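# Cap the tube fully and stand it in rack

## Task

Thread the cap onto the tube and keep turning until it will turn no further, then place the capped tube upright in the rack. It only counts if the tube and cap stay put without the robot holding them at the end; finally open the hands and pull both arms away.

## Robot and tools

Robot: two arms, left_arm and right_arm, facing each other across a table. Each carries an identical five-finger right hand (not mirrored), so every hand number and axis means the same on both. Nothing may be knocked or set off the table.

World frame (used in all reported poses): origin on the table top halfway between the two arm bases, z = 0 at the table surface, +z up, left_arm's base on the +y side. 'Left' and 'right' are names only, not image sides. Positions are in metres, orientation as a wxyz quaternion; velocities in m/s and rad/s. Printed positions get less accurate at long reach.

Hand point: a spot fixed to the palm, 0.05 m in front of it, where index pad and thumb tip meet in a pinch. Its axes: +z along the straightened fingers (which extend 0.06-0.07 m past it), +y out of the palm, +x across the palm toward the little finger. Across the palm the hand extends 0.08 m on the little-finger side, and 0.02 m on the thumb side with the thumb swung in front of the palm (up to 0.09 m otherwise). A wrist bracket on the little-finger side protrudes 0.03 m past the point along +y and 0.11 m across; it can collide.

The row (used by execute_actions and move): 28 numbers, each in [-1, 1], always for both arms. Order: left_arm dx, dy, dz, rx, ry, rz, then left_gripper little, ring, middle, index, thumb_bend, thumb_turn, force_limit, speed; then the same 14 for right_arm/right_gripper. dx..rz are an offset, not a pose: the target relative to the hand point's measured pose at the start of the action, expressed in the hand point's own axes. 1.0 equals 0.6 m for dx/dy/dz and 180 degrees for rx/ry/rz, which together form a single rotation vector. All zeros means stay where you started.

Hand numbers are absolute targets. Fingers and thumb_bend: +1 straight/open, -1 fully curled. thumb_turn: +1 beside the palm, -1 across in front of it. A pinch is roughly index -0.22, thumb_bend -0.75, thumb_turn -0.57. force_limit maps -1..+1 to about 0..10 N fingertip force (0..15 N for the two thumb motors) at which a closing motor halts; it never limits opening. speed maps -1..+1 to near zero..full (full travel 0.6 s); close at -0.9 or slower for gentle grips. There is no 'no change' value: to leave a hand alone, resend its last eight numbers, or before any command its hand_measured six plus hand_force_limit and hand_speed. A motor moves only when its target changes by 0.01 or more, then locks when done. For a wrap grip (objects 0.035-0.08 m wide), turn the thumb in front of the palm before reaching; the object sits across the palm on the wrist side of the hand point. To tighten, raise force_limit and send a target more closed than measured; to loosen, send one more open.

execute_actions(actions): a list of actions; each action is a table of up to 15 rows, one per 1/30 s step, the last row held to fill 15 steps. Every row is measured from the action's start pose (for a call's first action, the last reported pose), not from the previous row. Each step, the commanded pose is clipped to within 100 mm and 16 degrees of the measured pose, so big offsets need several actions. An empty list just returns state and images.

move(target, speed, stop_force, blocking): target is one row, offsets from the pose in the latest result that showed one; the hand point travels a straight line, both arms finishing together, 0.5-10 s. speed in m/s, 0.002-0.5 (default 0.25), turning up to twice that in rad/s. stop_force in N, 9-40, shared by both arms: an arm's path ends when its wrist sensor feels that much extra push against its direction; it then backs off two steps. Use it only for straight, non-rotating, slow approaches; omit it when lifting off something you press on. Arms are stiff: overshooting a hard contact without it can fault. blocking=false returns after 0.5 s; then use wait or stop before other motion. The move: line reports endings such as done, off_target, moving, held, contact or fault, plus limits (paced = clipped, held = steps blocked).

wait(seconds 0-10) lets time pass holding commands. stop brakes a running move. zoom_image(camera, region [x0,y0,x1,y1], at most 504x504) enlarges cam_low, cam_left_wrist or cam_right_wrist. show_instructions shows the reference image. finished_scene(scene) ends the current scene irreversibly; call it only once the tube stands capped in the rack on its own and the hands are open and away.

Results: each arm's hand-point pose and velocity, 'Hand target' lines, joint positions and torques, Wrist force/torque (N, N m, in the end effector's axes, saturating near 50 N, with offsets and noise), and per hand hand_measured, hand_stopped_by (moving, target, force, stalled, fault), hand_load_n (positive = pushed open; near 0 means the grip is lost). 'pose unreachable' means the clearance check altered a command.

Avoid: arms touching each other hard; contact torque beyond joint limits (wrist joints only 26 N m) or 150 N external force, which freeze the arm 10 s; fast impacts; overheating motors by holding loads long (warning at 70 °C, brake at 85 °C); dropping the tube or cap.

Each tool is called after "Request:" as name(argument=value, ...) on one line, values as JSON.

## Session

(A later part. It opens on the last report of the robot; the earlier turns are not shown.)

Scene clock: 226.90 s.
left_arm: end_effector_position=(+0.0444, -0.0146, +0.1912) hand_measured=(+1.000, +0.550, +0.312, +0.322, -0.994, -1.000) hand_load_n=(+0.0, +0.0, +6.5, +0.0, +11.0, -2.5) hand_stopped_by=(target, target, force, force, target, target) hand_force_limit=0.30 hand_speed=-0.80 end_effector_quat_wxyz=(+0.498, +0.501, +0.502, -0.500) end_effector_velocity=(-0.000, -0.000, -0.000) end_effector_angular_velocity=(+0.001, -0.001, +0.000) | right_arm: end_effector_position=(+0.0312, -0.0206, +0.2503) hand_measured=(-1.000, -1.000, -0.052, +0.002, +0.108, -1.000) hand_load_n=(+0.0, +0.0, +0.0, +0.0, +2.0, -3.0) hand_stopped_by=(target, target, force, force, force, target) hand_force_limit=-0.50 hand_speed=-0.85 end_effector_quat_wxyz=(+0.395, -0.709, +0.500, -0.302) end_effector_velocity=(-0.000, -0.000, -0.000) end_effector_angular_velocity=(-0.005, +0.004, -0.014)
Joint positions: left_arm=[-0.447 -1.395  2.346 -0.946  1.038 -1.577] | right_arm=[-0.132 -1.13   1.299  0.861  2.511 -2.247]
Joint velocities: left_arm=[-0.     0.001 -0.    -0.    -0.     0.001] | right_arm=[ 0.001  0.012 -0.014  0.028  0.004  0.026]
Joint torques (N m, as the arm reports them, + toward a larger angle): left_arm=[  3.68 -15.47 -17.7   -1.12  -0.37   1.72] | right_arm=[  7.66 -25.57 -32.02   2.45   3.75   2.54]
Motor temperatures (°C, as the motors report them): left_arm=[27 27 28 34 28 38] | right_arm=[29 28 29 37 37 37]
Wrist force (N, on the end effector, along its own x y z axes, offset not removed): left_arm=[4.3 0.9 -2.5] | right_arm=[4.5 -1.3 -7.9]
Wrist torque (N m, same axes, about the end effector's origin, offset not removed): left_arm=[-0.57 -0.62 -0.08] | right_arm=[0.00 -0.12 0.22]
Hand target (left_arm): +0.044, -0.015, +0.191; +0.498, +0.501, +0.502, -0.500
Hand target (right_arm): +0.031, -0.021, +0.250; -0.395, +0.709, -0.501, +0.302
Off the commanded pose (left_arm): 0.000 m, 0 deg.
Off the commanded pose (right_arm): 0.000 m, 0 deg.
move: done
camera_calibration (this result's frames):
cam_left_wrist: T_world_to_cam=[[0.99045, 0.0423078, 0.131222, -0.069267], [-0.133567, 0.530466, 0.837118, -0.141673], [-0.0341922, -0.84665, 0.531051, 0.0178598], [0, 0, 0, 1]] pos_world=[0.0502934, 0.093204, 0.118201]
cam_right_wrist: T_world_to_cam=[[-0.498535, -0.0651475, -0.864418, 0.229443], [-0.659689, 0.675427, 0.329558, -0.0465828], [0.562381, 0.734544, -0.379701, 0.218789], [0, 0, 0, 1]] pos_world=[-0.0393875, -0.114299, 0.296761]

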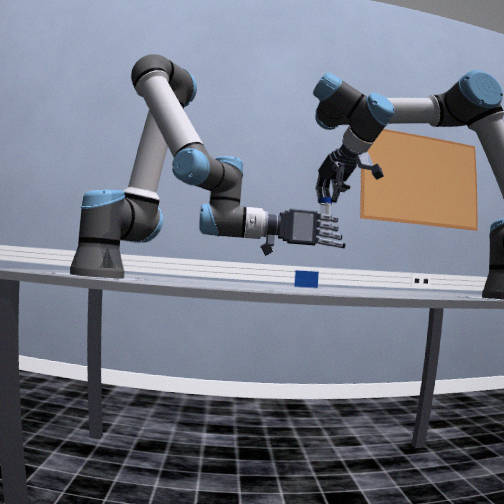

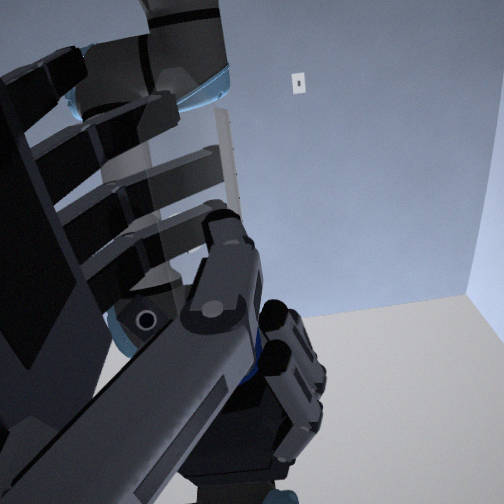

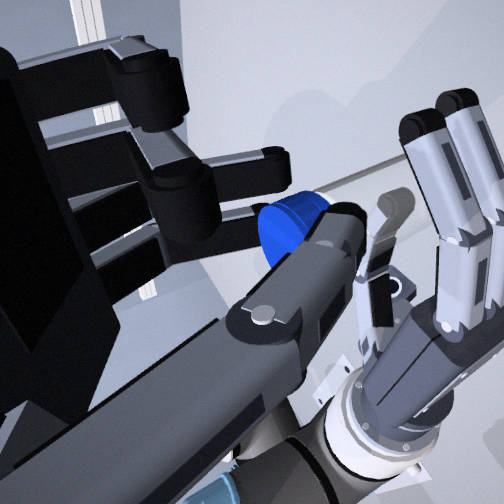

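Request:
execute_actions(actions=[[[0,0,0,0,0,0,1,0.55,0.2,0.2,-1,-1,0.3,-0.8,-0.003,0,0,0,0,0,-1,-1,0.15,0.15,0.35,-1,-0.4,0.5]]])

Request:
move(target=[0,0,0,0,0,0,1,0.55,0.2,0.2,-1,-1,0.3,-0.8,0.001,0.007,-0.0125,0,-0.381,-0.229,-1,-1,0.15,0.15,0.35,-1,-0.4,0.5], speed=0.5)

Request:
execute_actions(actions=[[[0,0,0,0,0,0,1,0.55,0.2,0.2,-1,-1,0.3,-0.8,-0.003,0,0,0,0,0,-1,-1,0.15,0.15,0.35,-1,-0.4,0.5]],[[0,0,0,0,0,0,1,0.55,0.2,0.2,-1,-1,0.3,-0.8,0,0,0,0,0,0,-1,-1,0.03,0.03,0.17,-1,-0.9,-0.65]],[[0,0,0,0,0,0,1,0.55,0.2,0.2,-1,-1,0.3,-0.8,0,0,0,0,0,0,-1,-1,-0.4,-0.4,0.17,-1,-0.4,-0.85]],[[0,0,0,0,0,0,1,0.55,0.2,0.2,-1,-1,0.3,-0.8,0,0.001,0.0006,0,0,0,-1,-1,-0.4,-0.4,0.17,-1,-0.4,-0.85]]])

Request:
zoom_image(camera="cam_right_wrist", region=[230,120,430,320])

Request:
zoom_image(camera="cam_low", region=[295,170,365,240])

Scene clock: 229.70 s.
left_arm: end_effector_position=(+0.0444, -0.0146, +0.1912) hand_measured=(+1.000, +0.550, +0.312, +0.324, -0.994, -1.000) hand_load_n=(+0.0, +0.0, +6.0, +3.0, +9.5, +0.5) hand_stopped_by=(target, target, force, force, target, target) hand_force_limit=0.30 hand_speed=-0.80 end_effector_quat_wxyz=(+0.498, +0.501, +0.502, -0.500) end_effector_velocity=(+0.000, +0.000, -0.001) end_effector_angular_velocity=(+0.001, -0.001, +0.000) | right_arm: end_effector_position=(+0.0306, -0.0189, +0.2502) hand_measured=(-1.000, -1.000, +0.150, +0.150, +0.350, -1.000) hand_load_n=(+0.0, +0.0, +0.0, +0.0, +0.0, +0.0) hand_stopped_by=(target, target, target, target, target, target) hand_force_limit=-0.40 hand_speed=0.50 end_effector_quat_wxyz=(+0.395, -0.709, +0.500, -0.302) end_effector_velocity=(-0.001, +0.000, -0.001) end_effector_angular_velocity=(-0.004, -0.001, +0.002)
Joint positions: left_arm=[-0.447 -1.395  2.346 -0.946  1.038 -1.577] | right_arm=[-0.13  -1.125  1.292  0.865  2.512 -2.245]
Joint velocities: left_arm=[ 0.     0.001  0.    -0.    -0.     0.   ] | right_arm=[ 0.001  0.002 -0.001  0.     0.    -0.003]
Joint torques (N m, as the arm reports them, + toward a larger angle): left_arm=[  3.51 -15.3  -16.91  -1.13  -0.24   1.69] | right_arm=[  9.54 -27.59 -31.41   3.57   3.84  -2.37]
Motor temperatures (°C, as the motors report them): left_arm=[27 27 28 34 28 38] | right_arm=[29 28 29 37 37 37]
Wrist force (N, on the end effector, along its own x y z axes, offset not removed): left_arm=[1.3 -0.7 1.2] | right_arm=[1.7 -2.0 -2.3]
Wrist torque (N m, same axes, about the end effector's origin, offset not removed): left_arm=[-0.39 -0.38 -0.01] | right_arm=[0.12 -0.16 0.17]
Hand target (left_arm): +0.044, -0.015, +0.191; +0.498, +0.501, +0.502, -0.500
Hand target (right_arm): +0.031, -0.019, +0.250; -0.395, +0.709, -0.500, +0.302
Off the commanded pose (left_arm): 0.000 m, 0 deg.
Off the commanded pose (right_arm): 0.000 m, 0 deg.
camera_calibration (this result's frames):
cam_left_wrist: T_world_to_cam=[[0.99045, 0.0423078, 0.131222, -0.069267], [-0.133567, 0.530466, 0.837117, -0.141673], [-0.0341923, -0.84665, 0.531051, 0.0178598], [0, 0, 0, 1]] pos_world=[0.0502934, 0.093204, 0.118201]
cam_right_wrist: T_world_to_cam=[[-0.498545, -0.0651458, -0.864412, 0.229217], [-0.659671, 0.675445, 0.329558, -0.0480678], [0.562393, 0.734528, -0.379715, 0.217849], [0, 0, 0, 1]] pos_world=[-0.0399508, -0.112617, 0.2967]

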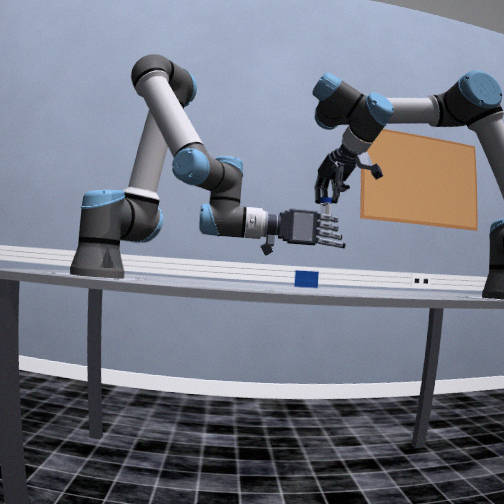

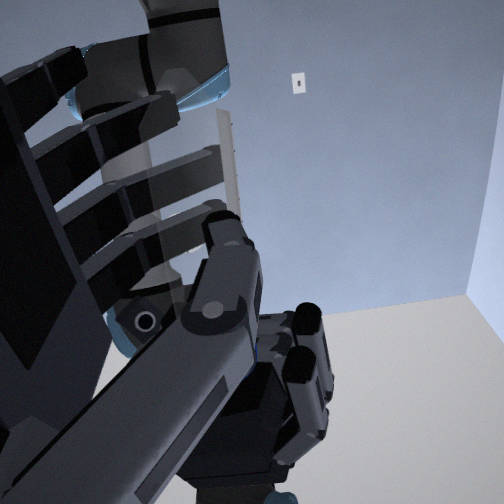

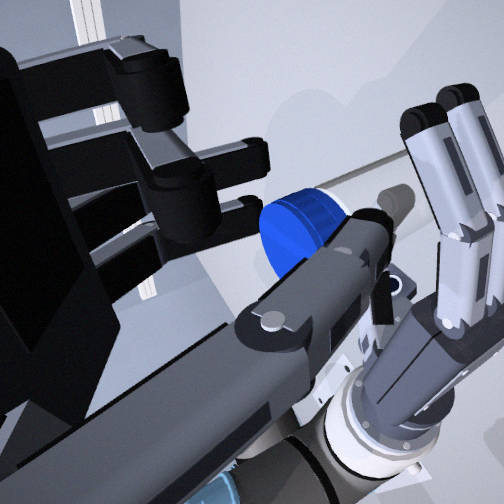

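Scene clock: 231.83 s.
left_arm: end_effector_position=(+0.0444, -0.0146, +0.1912) hand_measured=(+1.000, +0.550, +0.312, +0.324, -0.994, -1.000) hand_load_n=(+0.0, +0.0, +6.0, +3.0, +9.5, +0.5) hand_stopped_by=(target, target, force, force, target, target) hand_force_limit=0.30 hand_speed=-0.80 end_effector_quat_wxyz=(+0.498, +0.501, +0.502, -0.500) end_effector_velocity=(+0.000, -0.000, -0.000) end_effector_angular_velocity=(-0.000, +0.000, +0.001) | right_arm: end_effector_position=(+0.0230, -0.0222, +0.2506) hand_measured=(-1.000, -1.000, +0.150, +0.150, +0.350, -1.000) hand_load_n=(+0.0, +0.0, +0.0, +0.0, +0.0, +0.0) hand_stopped_by=(target, target, target, target, target, target) hand_force_limit=-0.40 hand_speed=0.50 end_effector_quat_wxyz=(-0.479, +0.875, +0.069, -0.027) end_effector_velocity=(+0.000, -0.000, +0.000) end_effector_angular_velocity=(-0.003, -0.000, +0.010)
Joint positions: left_arm=[-0.447 -1.395  2.346 -0.946  1.038 -1.577] | right_arm=[-0.668 -1.408  1.586  0.531  0.977 -3.611]
Joint velocities: left_arm=[ 0.001  0.001 -0.    -0.    -0.    -0.   ] | right_arm=[-0.002  0.005 -0.007  0.01  -0.008 -0.011]
Joint torques (N m, as the arm reports them, + toward a larger angle): left_arm=[  3.79 -15.46 -16.82  -1.2   -0.31   1.62] | right_arm=[-11.33 -17.44 -33.32   2.63  -3.31  -2.36]
Motor temperatures (°C, as the motors report them): left_arm=[27 27 28 34 28 38] | right_arm=[29 28 29 37 37 37]
Wrist force (N, on the end effector, along its own x y z axes, offset not removed): left_arm=[0.5 -0.3 1.0] | right_arm=[0.9 -3.5 3.0]
Wrist torque (N m, same axes, about the end effector's origin, offset not removed): left_arm=[-0.30 -0.22 0.00] | right_arm=[-0.71 -0.17 -0.16]
Hand target (left_arm): +0.044, -0.015, +0.191; +0.498, +0.501, +0.502, -0.500
Hand target (right_arm): +0.023, -0.022, +0.251; -0.479, +0.875, +0.070, -0.028
Off the commanded pose (left_arm): 0.000 m, 0 deg.
Off the commanded pose (right_arm): 0.000 m, 0 deg.
move: done
camera_calibration (this result's frames):
cam_left_wrist: T_world_to_cam=[[0.99045, 0.0423078, 0.131222, -0.069267], [-0.133567, 0.530466, 0.837118, -0.141673], [-0.0341922, -0.84665, 0.531051, 0.0178598], [0, 0, 0, 1]] pos_world=[0.0502934, 0.093204, 0.118201]
cam_right_wrist: T_world_to_cam=[[-0.0299775, -0.53784, -0.842514, 0.19875], [-0.777682, -0.516976, 0.357695, -0.08183], [-0.627943, 0.665931, -0.402771, 0.256283], [0, 0, 0, 1]] pos_world=[0.103251, -0.106075, 0.299943]

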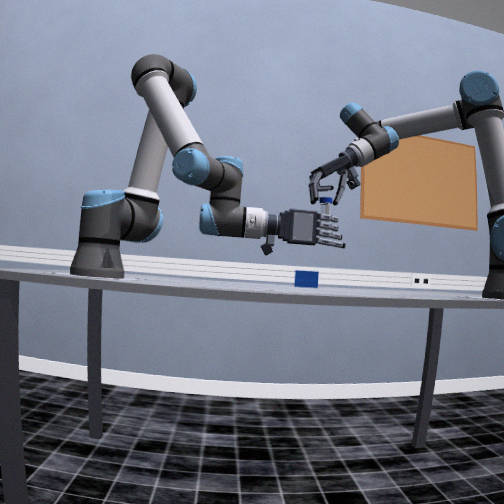

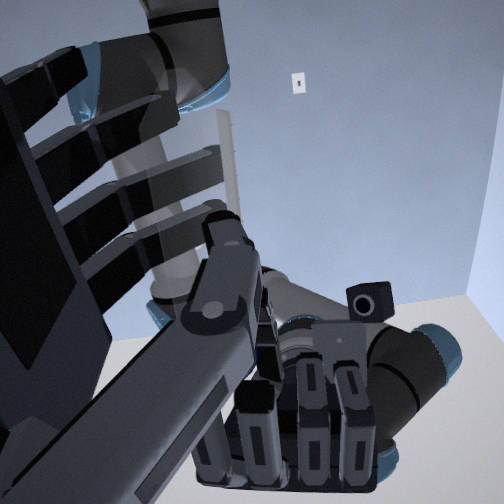

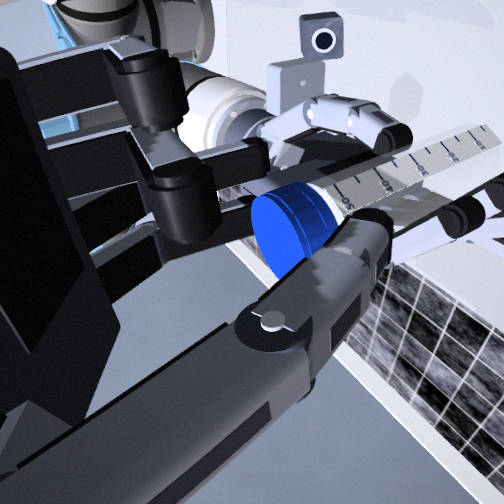

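Scene clock: 233.83 s.
left_arm: end_effector_position=(+0.0444, -0.0146, +0.1912) hand_measured=(+1.000, +0.550, +0.312, +0.324, -0.994, -1.000) hand_load_n=(+0.0, +0.0, +5.0, +6.5, +9.5, +2.5) hand_stopped_by=(target, target, force, force, target, target) hand_force_limit=0.30 hand_speed=-0.80 end_effector_quat_wxyz=(+0.498, +0.501, +0.502, -0.500) end_effector_velocity=(-0.000, -0.000, -0.001) end_effector_angular_velocity=(+0.002, -0.002, -0.000) | right_arm: end_effector_position=(+0.0212, -0.0224, +0.2499) hand_measured=(-1.000, -1.000, -0.026, +0.020, +0.170, -1.000) hand_load_n=(+0.0, +0.0, +3.5, +1.0, +0.0, +0.0) hand_stopped_by=(target, target, force, force, target, target) hand_force_limit=-0.40 hand_speed=-0.85 end_effector_quat_wxyz=(-0.479, +0.875, +0.069, -0.027) end_effector_velocity=(+0.000, +0.000, -0.001) end_effector_angular_velocity=(-0.001, +0.001, -0.000)
Joint positions: left_arm=[-0.447 -1.395  2.346 -0.946  1.038 -1.577] | right_arm=[-0.664 -1.41   1.59   0.528  0.979 -3.609]
Joint velocities: left_arm=[-0.001  0.002  0.     0.    -0.     0.001] | right_arm=[-0.     0.002  0.    -0.001 -0.001  0.   ]
Joint torques (N m, as the arm reports them, + toward a larger angle): left_arm=[  3.45 -14.75 -16.52  -1.17  -0.47   1.82] | right_arm=[ -9.48 -16.7   -5.15   0.76  -0.86  -0.91]
Motor temperatures (°C, as the motors report them): left_arm=[27 27 28 34 28 38] | right_arm=[29 28 29 37 37 37]
Wrist force (N, on the end effector, along its own x y z axes, offset not removed): left_arm=[4.3 -3.9 7.8] | right_arm=[0.8 -2.2 0.4]
Wrist torque (N m, same axes, about the end effector's origin, offset not removed): left_arm=[-0.71 -0.24 0.14] | right_arm=[0.55 0.41 -0.32]
Hand target (left_arm): +0.044, -0.015, +0.191; +0.498, +0.501, +0.502, -0.500
Hand target (right_arm): +0.021, -0.022, +0.250; -0.479, +0.875, +0.069, -0.027
Off the commanded pose (left_arm): 0.000 m, 0 deg.
Off the commanded pose (right_arm): 0.000 m, 0 deg.
camera_calibration (this result's frames):
cam_left_wrist: T_world_to_cam=[[0.99045, 0.0423076, 0.131222, -0.0692669], [-0.133567, 0.530466, 0.837117, -0.141673], [-0.0341924, -0.84665, 0.531051, 0.0178597], [0, 0, 0, 1]] pos_world=[0.0502934, 0.093204, 0.118201]
cam_right_wrist: T_world_to_cam=[[-0.0299549, -0.537799, -0.842541, 0.197972], [-0.777693, -0.516993, 0.357649, -0.0830805], [-0.62793, 0.665951, -0.402756, 0.255069], [0, 0, 0, 1]] pos_world=[0.101485, -0.106346, 0.299244]

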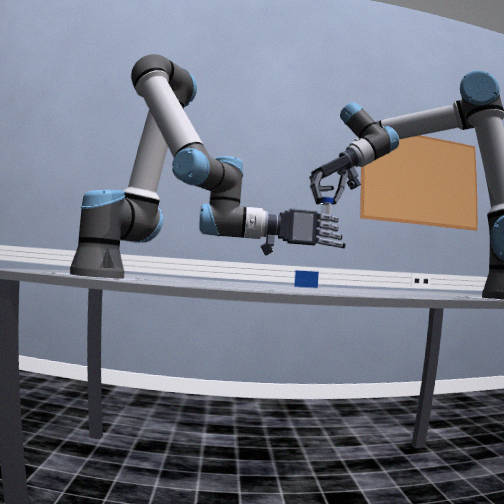

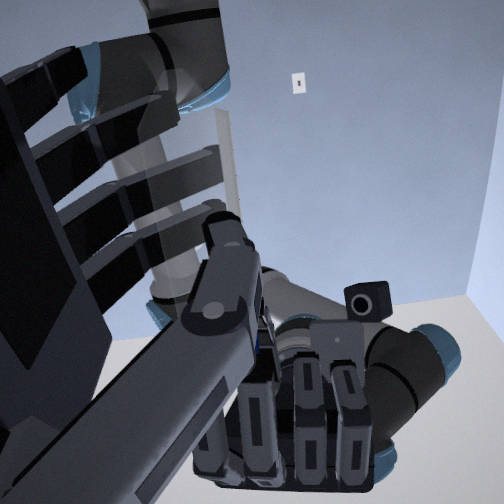

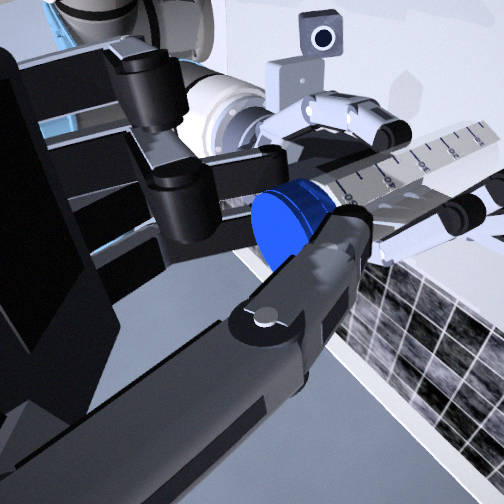

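Region (230, 120, 430, 320) of cam_right_wrist's 504x504 image, scaled by 2.520, with more detail than that image has.

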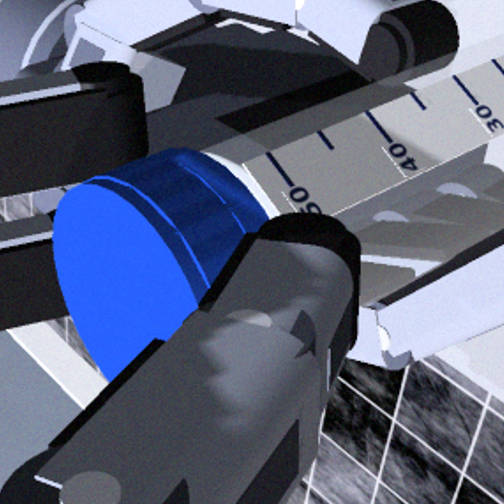

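Region (295, 170, 365, 240) of cam_low's 504x504 image, scaled by 7.200, with more detail than that image has.

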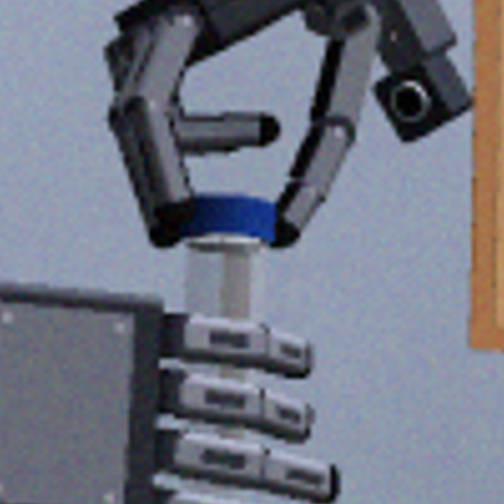

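Request:
execute_actions(actions=[[[0,0,0,0,0,0,1,0.55,0.2,0.2,-1,-1,0.3,-0.8,-0.002,-0.0014,0.002,0,0,0,-1,-1,-0.4,-0.4,0,-1,-0.7,-0.85]],[[0,0,0,0,0,0,1,0.55,0.2,0.2,-1,-1,0.3,-0.8,0,0,0,0,0,0,-1,-1,-0.42,-0.42,0,-1,-0.2,-0.85]]])

Request:
move(target=[0,0,0,0,0,0,1,0.55,0.2,0.2,-1,-1,0.3,-0.8,0.017,-0.0018,0.0057,0,0.381,0.229,-1,-1,-0.42,-0.42,0,-1,-0.2,-0.85], speed=0.3)

Request:
execute_actions(actions=[[[0,0,0,0,0,0,1,0.55,0.2,0.2,-1,-1,0.3,-0.8,0,0,0,0,0,0,-1,-1,0.15,0.15,0.35,-1,-0.4,0.5]]])

Request:
move(target=[0,0,0,0,0,0,1,0.55,0.2,0.2,-1,-1,0.3,-0.8,0.003,0.0093,-0.015,0,-0.381,-0.229,-1,-1,0.15,0.15,0.35,-1,-0.4,0.5], speed=0.5)

Request:
zoom_image(camera="cam_low", region=[295,170,365,240])

Scene clock: 235.37 s.
left_arm: end_effector_position=(+0.0444, -0.0146, +0.1912) hand_measured=(+1.000, +0.550, +0.312, +0.324, -0.994, -1.000) hand_load_n=(+0.0, +0.0, +5.0, +6.5, +9.0, +2.5) hand_stopped_by=(target, target, force, force, target, target) hand_force_limit=0.30 hand_speed=-0.80 end_effector_quat_wxyz=(+0.498, +0.501, +0.502, -0.500) end_effector_velocity=(+0.001, +0.000, -0.000) end_effector_angular_velocity=(+0.001, -0.000, +0.001) | right_arm: end_effector_position=(+0.0198, -0.0212, +0.2499) hand_measured=(-1.000, -1.000, -0.026, -0.002, +0.080, -1.000) hand_load_n=(+0.0, +0.0, +2.5, +6.0, +5.5, -0.5) hand_stopped_by=(target, target, force, force, force, target) hand_force_limit=-0.20 hand_speed=-0.85 end_effector_quat_wxyz=(-0.479, +0.875, +0.069, -0.027) end_effector_velocity=(+0.001, -0.000, -0.000) end_effector_angular_velocity=(-0.001, -0.001, -0.001)
Joint positions: left_arm=[-0.447 -1.395  2.346 -0.946  1.038 -1.577] | right_arm=[-0.66  -1.408  1.588  0.526  0.983 -3.605]
Joint velocities: left_arm=[ 0.001  0.001  0.     0.     0.    -0.   ] | right_arm=[-0.     0.001 -0.     0.     0.001 -0.001]
Joint torques (N m, as the arm reports them, + toward a larger angle): left_arm=[  5.43 -15.8  -17.48  -1.1   -0.3    1.72] | right_arm=[  3.99 -18.35 -27.47   0.61   0.49   1.51]
Motor temperatures (°C, as the motors report them): left_arm=[27 27 28 34 28 38] | right_arm=[29 28 29 37 37 37]
Wrist force (N, on the end effector, along its own x y z axes, offset not removed): left_arm=[0.5 -4.7 4.1] | right_arm=[1.4 -2.2 -0.2]
Wrist torque (N m, same axes, about the end effector's origin, offset not removed): left_arm=[-0.63 -0.07 0.00] | right_arm=[0.33 0.62 0.19]
Hand target (left_arm): +0.044, -0.015, +0.191; +0.498, +0.501, +0.502, -0.500
Hand target (right_arm): +0.020, -0.021, +0.250; -0.479, +0.875, +0.069, -0.027
Off the commanded pose (left_arm): 0.000 m, 0 deg.
Off the commanded pose (right_arm): 0.000 m, 0 deg.
camera_calibration (this result's frames):
cam_left_wrist: T_world_to_cam=[[0.99045, 0.0423076, 0.131222, -0.069267], [-0.133567, 0.530466, 0.837118, -0.141673], [-0.0341925, -0.84665, 0.531051, 0.0178598], [0, 0, 0, 1]] pos_world=[0.0502934, 0.093204, 0.118201]
cam_right_wrist: T_world_to_cam=[[-0.029967, -0.537803, -0.842538, 0.198634], [-0.77769, -0.516988, 0.357661, -0.0835239], [-0.627933, 0.665952, -0.402751, 0.25337], [0, 0, 0, 1]] pos_world=[0.100096, -0.105087, 0.299275]

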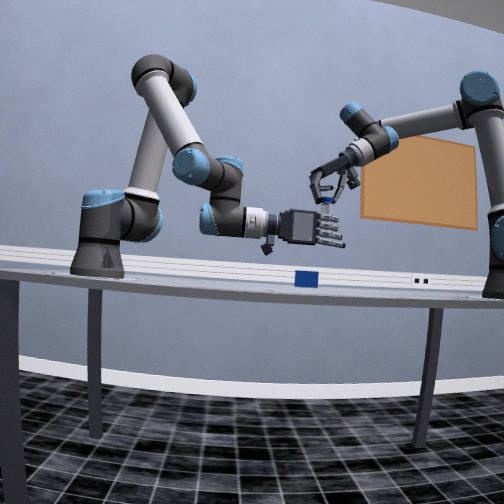

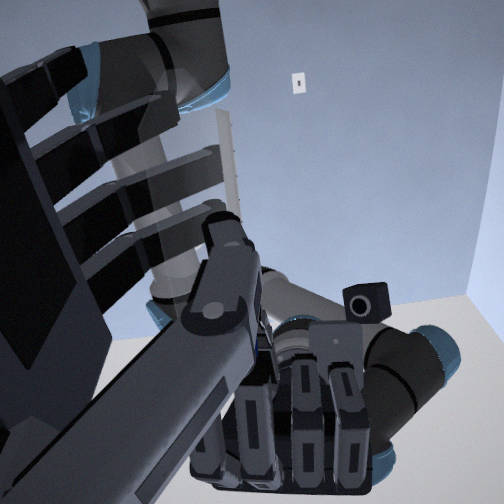

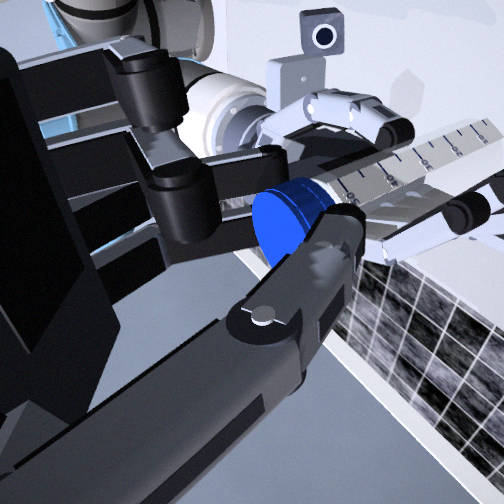

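Scene clock: 238.33 s.
left_arm: end_effector_position=(+0.0444, -0.0146, +0.1912) hand_measured=(+1.000, +0.550, +0.312, +0.322, -0.994, -1.000) hand_load_n=(+0.0, +0.0, +7.0, +1.5, +9.0, +0.0) hand_stopped_by=(target, target, force, force, target, target) hand_force_limit=0.30 hand_speed=-0.80 end_effector_quat_wxyz=(+0.498, +0.501, +0.502, -0.500) end_effector_velocity=(-0.000, -0.000, -0.000) end_effector_angular_velocity=(+0.000, -0.001, +0.000) | right_arm: end_effector_position=(+0.0292, -0.0163, +0.2491) hand_measured=(-1.000, -1.000, -0.026, -0.002, +0.078, -1.000) hand_load_n=(+0.0, +0.0, +0.0, +0.0, +0.5, -2.0) hand_stopped_by=(target, target, force, force, force, target) hand_force_limit=-0.20 hand_speed=-0.85 end_effector_quat_wxyz=(+0.396, -0.709, +0.500, -0.302) end_effector_velocity=(-0.000, -0.001, +0.000) end_effector_angular_velocity=(-0.006, +0.005, -0.015)
Joint positions: left_arm=[-0.447 -1.395  2.346 -0.946  1.038 -1.577] | right_arm=[-0.127 -1.118  1.285  0.866  2.514 -2.241]
Joint velocities: left_arm=[ 0.     0.001 -0.    -0.     0.     0.   ] | right_arm=[ 0.001  0.011 -0.014  0.031  0.005  0.027]
Joint torques (N m, as the arm reports them, + toward a larger angle): left_arm=[  3.67 -15.64 -17.38  -1.03  -0.39   1.93] | right_arm=[  9.32 -27.91 -33.25   3.     3.67   2.6 ]
Motor temperatures (°C, as the motors report them): left_arm=[27 27 28 34 28 38] | right_arm=[29 28 29 37 37 37]
Wrist force (N, on the end effector, along its own x y z axes, offset not removed): left_arm=[3.0 0.3 -0.9] | right_arm=[6.6 -2.8 0.5]
Wrist torque (N m, same axes, about the end effector's origin, offset not removed): left_arm=[-0.25 -0.63 0.06] | right_arm=[-0.33 -0.55 0.24]
Hand target (left_arm): +0.044, -0.015, +0.191; +0.498, +0.501, +0.502, -0.500
Hand target (right_arm): +0.029, -0.016, +0.249; -0.395, +0.708, -0.501, +0.302
Off the commanded pose (left_arm): 0.000 m, 0 deg.
Off the commanded pose (right_arm): 0.000 m, 0 deg.
move: done
camera_calibration (this result's frames):
cam_left_wrist: T_world_to_cam=[[0.99045, 0.0423078, 0.131222, -0.069267], [-0.133567, 0.530466, 0.837118, -0.141673], [-0.0341923, -0.84665, 0.531051, 0.0178598], [0, 0, 0, 1]] pos_world=[0.0502934, 0.093204, 0.118201]
cam_right_wrist: T_world_to_cam=[[-0.49795, -0.0644755, -0.864806, 0.227741], [-0.660214, 0.674777, 0.329839, -0.0505005], [0.562285, 0.7352, -0.378573, 0.216044], [0, 0, 0, 1]] pos_world=[-0.0414158, -0.110075, 0.295397]

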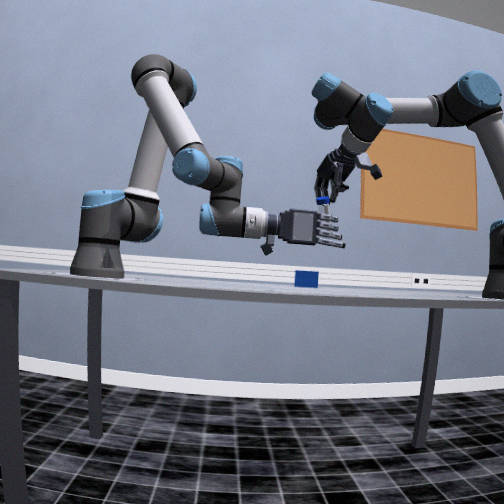

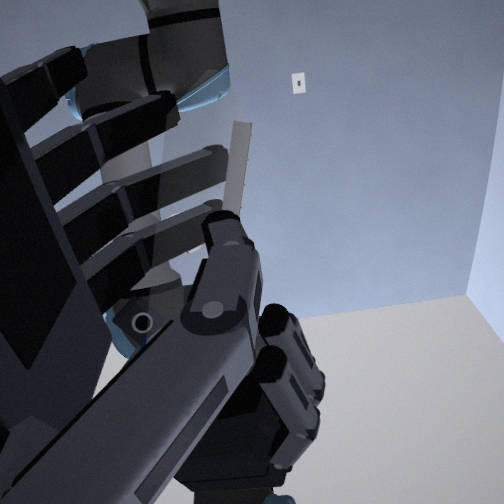

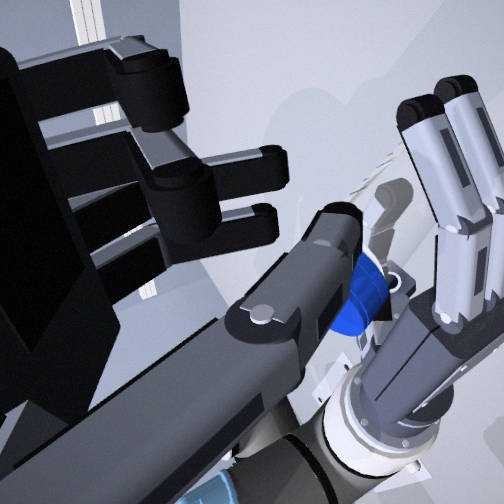

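Scene clock: 238.83 s.
left_arm: end_effector_position=(+0.0444, -0.0146, +0.1912) hand_measured=(+1.000, +0.550, +0.312, +0.324, -0.994, -1.000) hand_load_n=(+0.0, +0.0, +6.5, +2.5, +9.0, +1.0) hand_stopped_by=(target, target, force, force, target, target) hand_force_limit=0.30 hand_speed=-0.80 end_effector_quat_wxyz=(+0.498, +0.501, +0.502, -0.500) end_effector_velocity=(+0.000, -0.000, -0.000) end_effector_angular_velocity=(+0.000, -0.000, +0.001) | right_arm: end_effector_position=(+0.0291, -0.0163, +0.2490) hand_measured=(-1.000, -1.000, +0.150, +0.150, +0.350, -1.000) hand_load_n=(+0.0, +0.0, +0.0, +0.0, +0.0, +0.0) hand_stopped_by=(target, target, target, target, target, target) hand_force_limit=-0.40 hand_speed=0.50 end_effector_quat_wxyz=(+0.396, -0.709, +0.500, -0.302) end_effector_velocity=(-0.000, -0.000, +0.000) end_effector_angular_velocity=(+0.002, +0.001, -0.001)
Joint positions: left_arm=[-0.447 -1.395  2.346 -0.946  1.038 -1.577] | right_arm=[-0.127 -1.118  1.285  0.866  2.514 -2.241]
Joint velocities: left_arm=[ 0.  0. -0.  0. -0.  0.] | right_arm=[-0.    -0.001  0.     0.    -0.001  0.002]
Joint torques (N m, as the arm reports them, + toward a larger angle): left_arm=[  4.12 -14.96 -16.91  -1.21  -0.33   1.7 ] | right_arm=[ -3.8  -44.25  -7.07  -0.18  -1.4   -2.36]
Motor temperatures (°C, as the motors report them): left_arm=[27 27 28 34 28 38] | right_arm=[29 28 29 37 37 37]
Wrist force (N, on the end effector, along its own x y z axes, offset not removed): left_arm=[1.2 -0.9 0.2] | right_arm=[5.2 -4.3 -0.6]
Wrist torque (N m, same axes, about the end effector's origin, offset not removed): left_arm=[-0.40 -0.32 0.06] | right_arm=[-0.36 -0.72 0.11]
Hand target (left_arm): +0.044, -0.015, +0.191; +0.498, +0.501, +0.502, -0.500
Hand target (right_arm): +0.029, -0.016, +0.249; -0.396, +0.709, -0.500, +0.302
Off the commanded pose (left_arm): 0.000 m, 0 deg.
Off the commanded pose (right_arm): 0.000 m, 0 deg.
camera_calibration (this result's frames):
cam_left_wrist: T_world_to_cam=[[0.99045, 0.0423078, 0.131222, -0.069267], [-0.133567, 0.530466, 0.837117, -0.141673], [-0.0341923, -0.84665, 0.531051, 0.0178597], [0, 0, 0, 1]] pos_world=[0.0502934, 0.093204, 0.118202]
cam_right_wrist: T_world_to_cam=[[-0.497931, -0.0645277, -0.864813, 0.22771], [-0.660239, 0.674773, 0.329796, -0.0505084], [0.562271, 0.735199, -0.378594, 0.216048], [0, 0, 0, 1]] pos_world=[-0.0414414, -0.110063, 0.295378]

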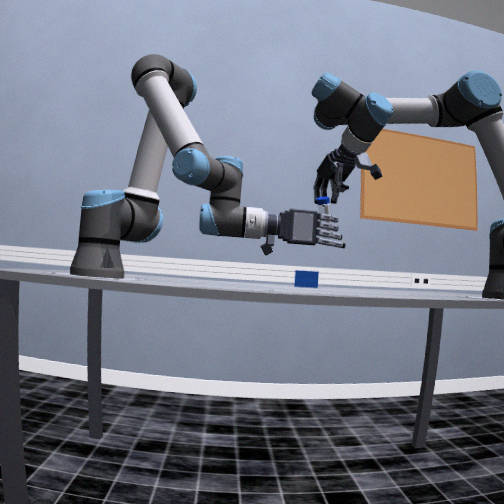

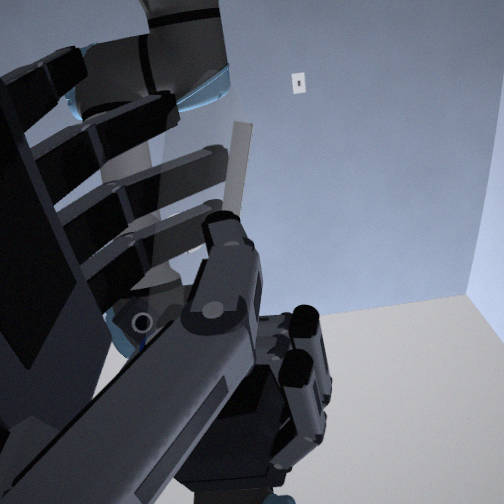

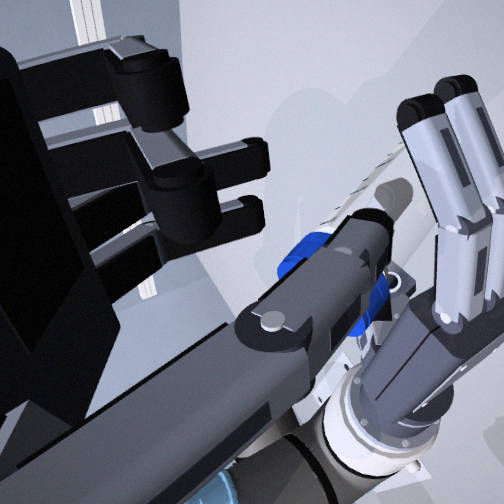

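Scene clock: 240.97 s.
left_arm: end_effector_position=(+0.0444, -0.0146, +0.1912) hand_measured=(+1.000, +0.550, +0.312, +0.324, -0.994, -1.000) hand_load_n=(+0.0, +0.0, +0.0, +15.5, +10.0, +4.0) hand_stopped_by=(target, target, force, force, target, target) hand_force_limit=0.30 hand_speed=-0.80 end_effector_quat_wxyz=(+0.498, +0.501, +0.502, -0.500) end_effector_velocity=(+0.001, +0.000, -0.001) end_effector_angular_velocity=(+0.001, -0.002, +0.001) | right_arm: end_effector_position=(+0.0199, -0.0213, +0.2490) hand_measured=(-1.000, -1.000, +0.150, +0.152, +0.350, -1.000) hand_load_n=(+0.0, +0.0, +0.0, +12.0, +0.0, +0.0) hand_stopped_by=(target, target, target, target, target, target) hand_force_limit=-0.40 hand_speed=0.50 end_effector_quat_wxyz=(-0.479, +0.874, +0.070, -0.027) end_effector_velocity=(-0.000, +0.000, -0.000) end_effector_angular_velocity=(-0.003, +0.000, +0.012)
Joint positions: left_arm=[-0.447 -1.395  2.346 -0.946  1.038 -1.577] | right_arm=[-0.66  -1.409  1.591  0.523  0.982 -3.606]
Joint velocities: left_arm=[ 0.001  0.001  0.    -0.    -0.     0.001] | right_arm=[-0.002  0.006 -0.006  0.01  -0.01  -0.012]
Joint torques (N m, as the arm reports them, + toward a larger angle): left_arm=[  3.2  -15.81 -16.25  -1.19  -1.09   1.91] | right_arm=[ -6.84 -14.64 -23.82   7.14  -4.    -2.56]
Motor temperatures (°C, as the motors report them): left_arm=[27 27 28 34 28 38] | right_arm=[29 28 29 37 37 37]
Wrist force (N, on the end effector, along its own x y z axes, offset not removed): left_arm=[7.3 -8.8 15.1] | right_arm=[10.2 -14.1 5.6]
Wrist torque (N m, same axes, about the end effector's origin, offset not removed): left_arm=[-1.18 0.36 0.44] | right_arm=[0.09 0.26 0.24]
Hand target (left_arm): +0.044, -0.015, +0.191; +0.498, +0.501, +0.502, -0.500
Hand target (right_arm): +0.020, -0.021, +0.249; -0.479, +0.874, +0.070, -0.028
Off the commanded pose (left_arm): 0.000 m, 0 deg.
Off the commanded pose (right_arm): 0.000 m, 0 deg.
move: done
camera_calibration (this result's frames):
cam_left_wrist: T_world_to_cam=[[0.990451, 0.0422805, 0.131222, -0.0692605], [-0.133552, 0.53047, 0.837118, -0.141673], [-0.0342155, -0.846649, 0.531051, 0.0178593], [0, 0, 0, 1]] pos_world=[0.0502895, 0.0932022, 0.118201]
cam_right_wrist: T_world_to_cam=[[-0.0291165, -0.536975, -0.843095, 0.197949], [-0.777658, -0.517756, 0.35662, -0.082916], [-0.628013, 0.666023, -0.402508, 0.25313], [0, 0, 0, 1]] pos_world=[0.100252, -0.105227, 0.298346]

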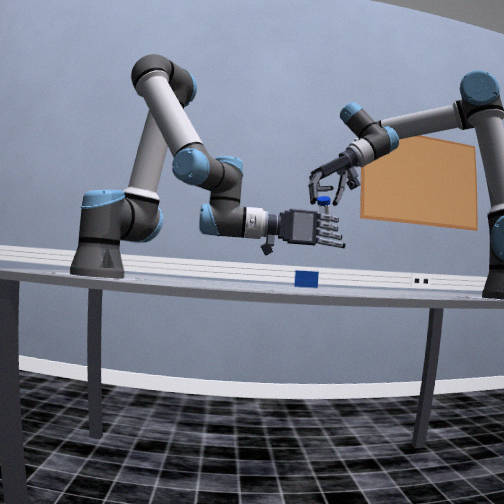

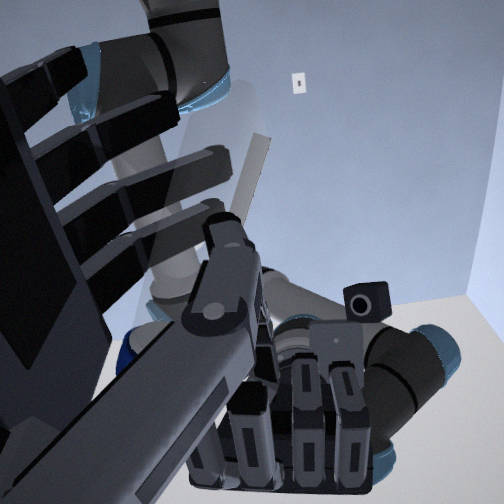

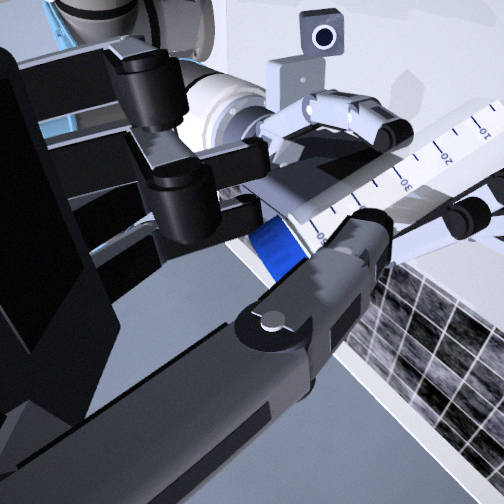

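Region (295, 170, 365, 240) of cam_low's 504x504 image, scaled by 7.200, with more detail than that image has.

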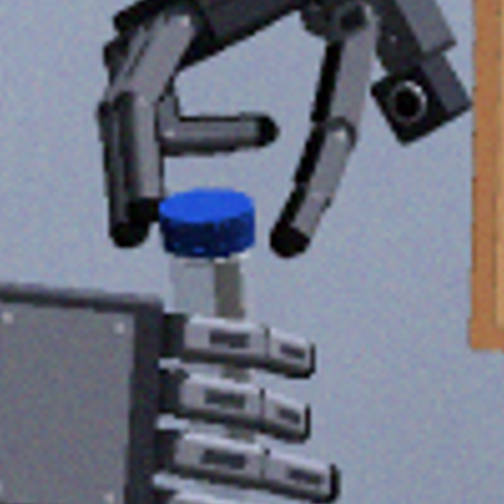

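Request:
move(target=[0,0,0,0,0,0,1,0.55,0.2,0.2,-1,-1,0.3,-0.8,-0.04,-0.001,0.016,0,0,0,-1,-1,0.35,0.35,0.35,-1,-0.4,1], speed=0.03)

Request:
zoom_image(camera="cam_low", region=[295,170,365,240])

Scene clock: 242.47 s.
left_arm: end_effector_position=(+0.0444, -0.0146, +0.1912) hand_measured=(+1.000, +0.550, +0.312, +0.324, -0.994, -1.000) hand_load_n=(+0.0, +0.0, +4.5, +3.0, +7.5, +0.0) hand_stopped_by=(target, target, force, force, target, target) hand_force_limit=0.30 hand_speed=-0.80 end_effector_quat_wxyz=(+0.498, +0.501, +0.502, -0.500) end_effector_velocity=(-0.000, +0.000, -0.001) end_effector_angular_velocity=(+0.002, -0.001, -0.001) | right_arm: end_effector_position=(-0.0048, -0.0166, +0.2440) hand_measured=(-1.000, -1.000, +0.350, +0.350, +0.350, -1.000) hand_load_n=(+0.0, +0.0, +0.0, +0.0, +0.0, +0.0) hand_stopped_by=(target, target, target, target, target, target) hand_force_limit=-0.40 hand_speed=1.00 end_effector_quat_wxyz=(-0.479, +0.874, +0.070, -0.027) end_effector_velocity=(-0.001, +0.001, -0.001) end_effector_angular_velocity=(+0.000, -0.001, -0.001)
Joint positions: left_arm=[-0.447 -1.395  2.346 -0.946  1.038 -1.577] | right_arm=[-0.6   -1.414  1.605  0.489  1.028 -3.56 ]
Joint velocities: left_arm=[-0.     0.002  0.     0.     0.    -0.   ] | right_arm=[ 0.005  0.     0.001 -0.003  0.005  0.003]
Joint torques (N m, as the arm reports them, + toward a larger angle): left_arm=[  4.52 -15.61 -16.65  -0.98  -1.36   1.75] | right_arm=[  9.55 -33.99  -8.55  -1.11   2.47   2.11]
Motor temperatures (°C, as the motors report them): left_arm=[27 27 28 34 28 38] | right_arm=[29 28 29 37 37 37]
Wrist force (N, on the end effector, along its own x y z axes, offset not removed): left_arm=[1.4 -1.5 0.1] | right_arm=[1.8 -0.2 -5.1]
Wrist torque (N m, same axes, about the end effector's origin, offset not removed): left_arm=[-0.50 -0.40 0.01] | right_arm=[0.47 0.26 0.29]
Hand target (left_arm): +0.044, -0.015, +0.191; +0.498, +0.501, +0.502, -0.500
Hand target (right_arm): -0.005, -0.017, +0.244; -0.479, +0.874, +0.070, -0.027
Off the commanded pose (left_arm): 0.000 m, 0 deg.
Off the commanded pose (right_arm): 0.000 m, 0 deg.
move: done
camera_calibration (this result's frames):
cam_left_wrist: T_world_to_cam=[[0.990451, 0.0422857, 0.131222, -0.0692617], [-0.133555, 0.530469, 0.837118, -0.141673], [-0.0342109, -0.846649, 0.531051, 0.0178593], [0, 0, 0, 1]] pos_world=[0.0502902, 0.0932025, 0.118201]
cam_right_wrist: T_world_to_cam=[[-0.0291669, -0.53695, -0.84311, 0.195539], [-0.777606, -0.517799, 0.356671, -0.0978997], [-0.628075, 0.66601, -0.402433, 0.232375], [0, 0, 0, 1]] pos_world=[0.0755246, -0.100462, 0.293294]

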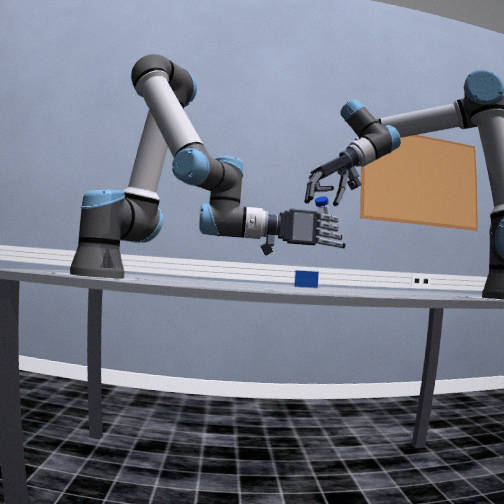

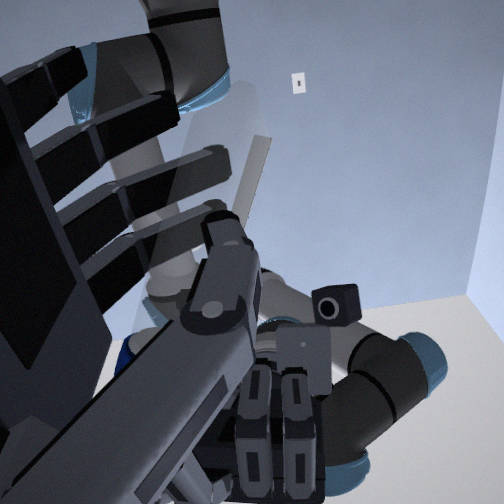

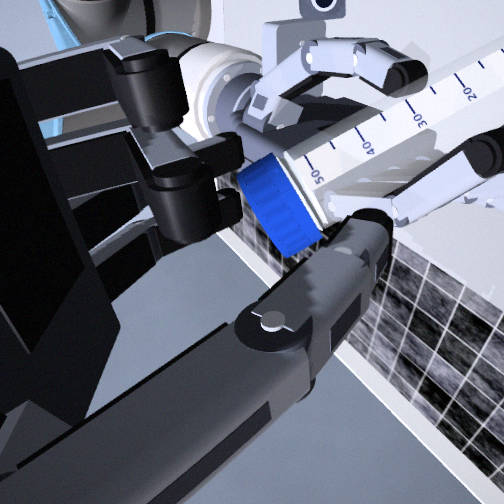

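Region (295, 170, 365, 240) of cam_low's 504x504 image, scaled by 7.200, with more detail than that image has.

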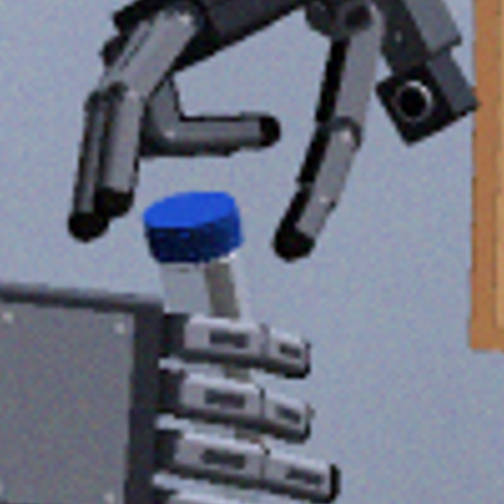

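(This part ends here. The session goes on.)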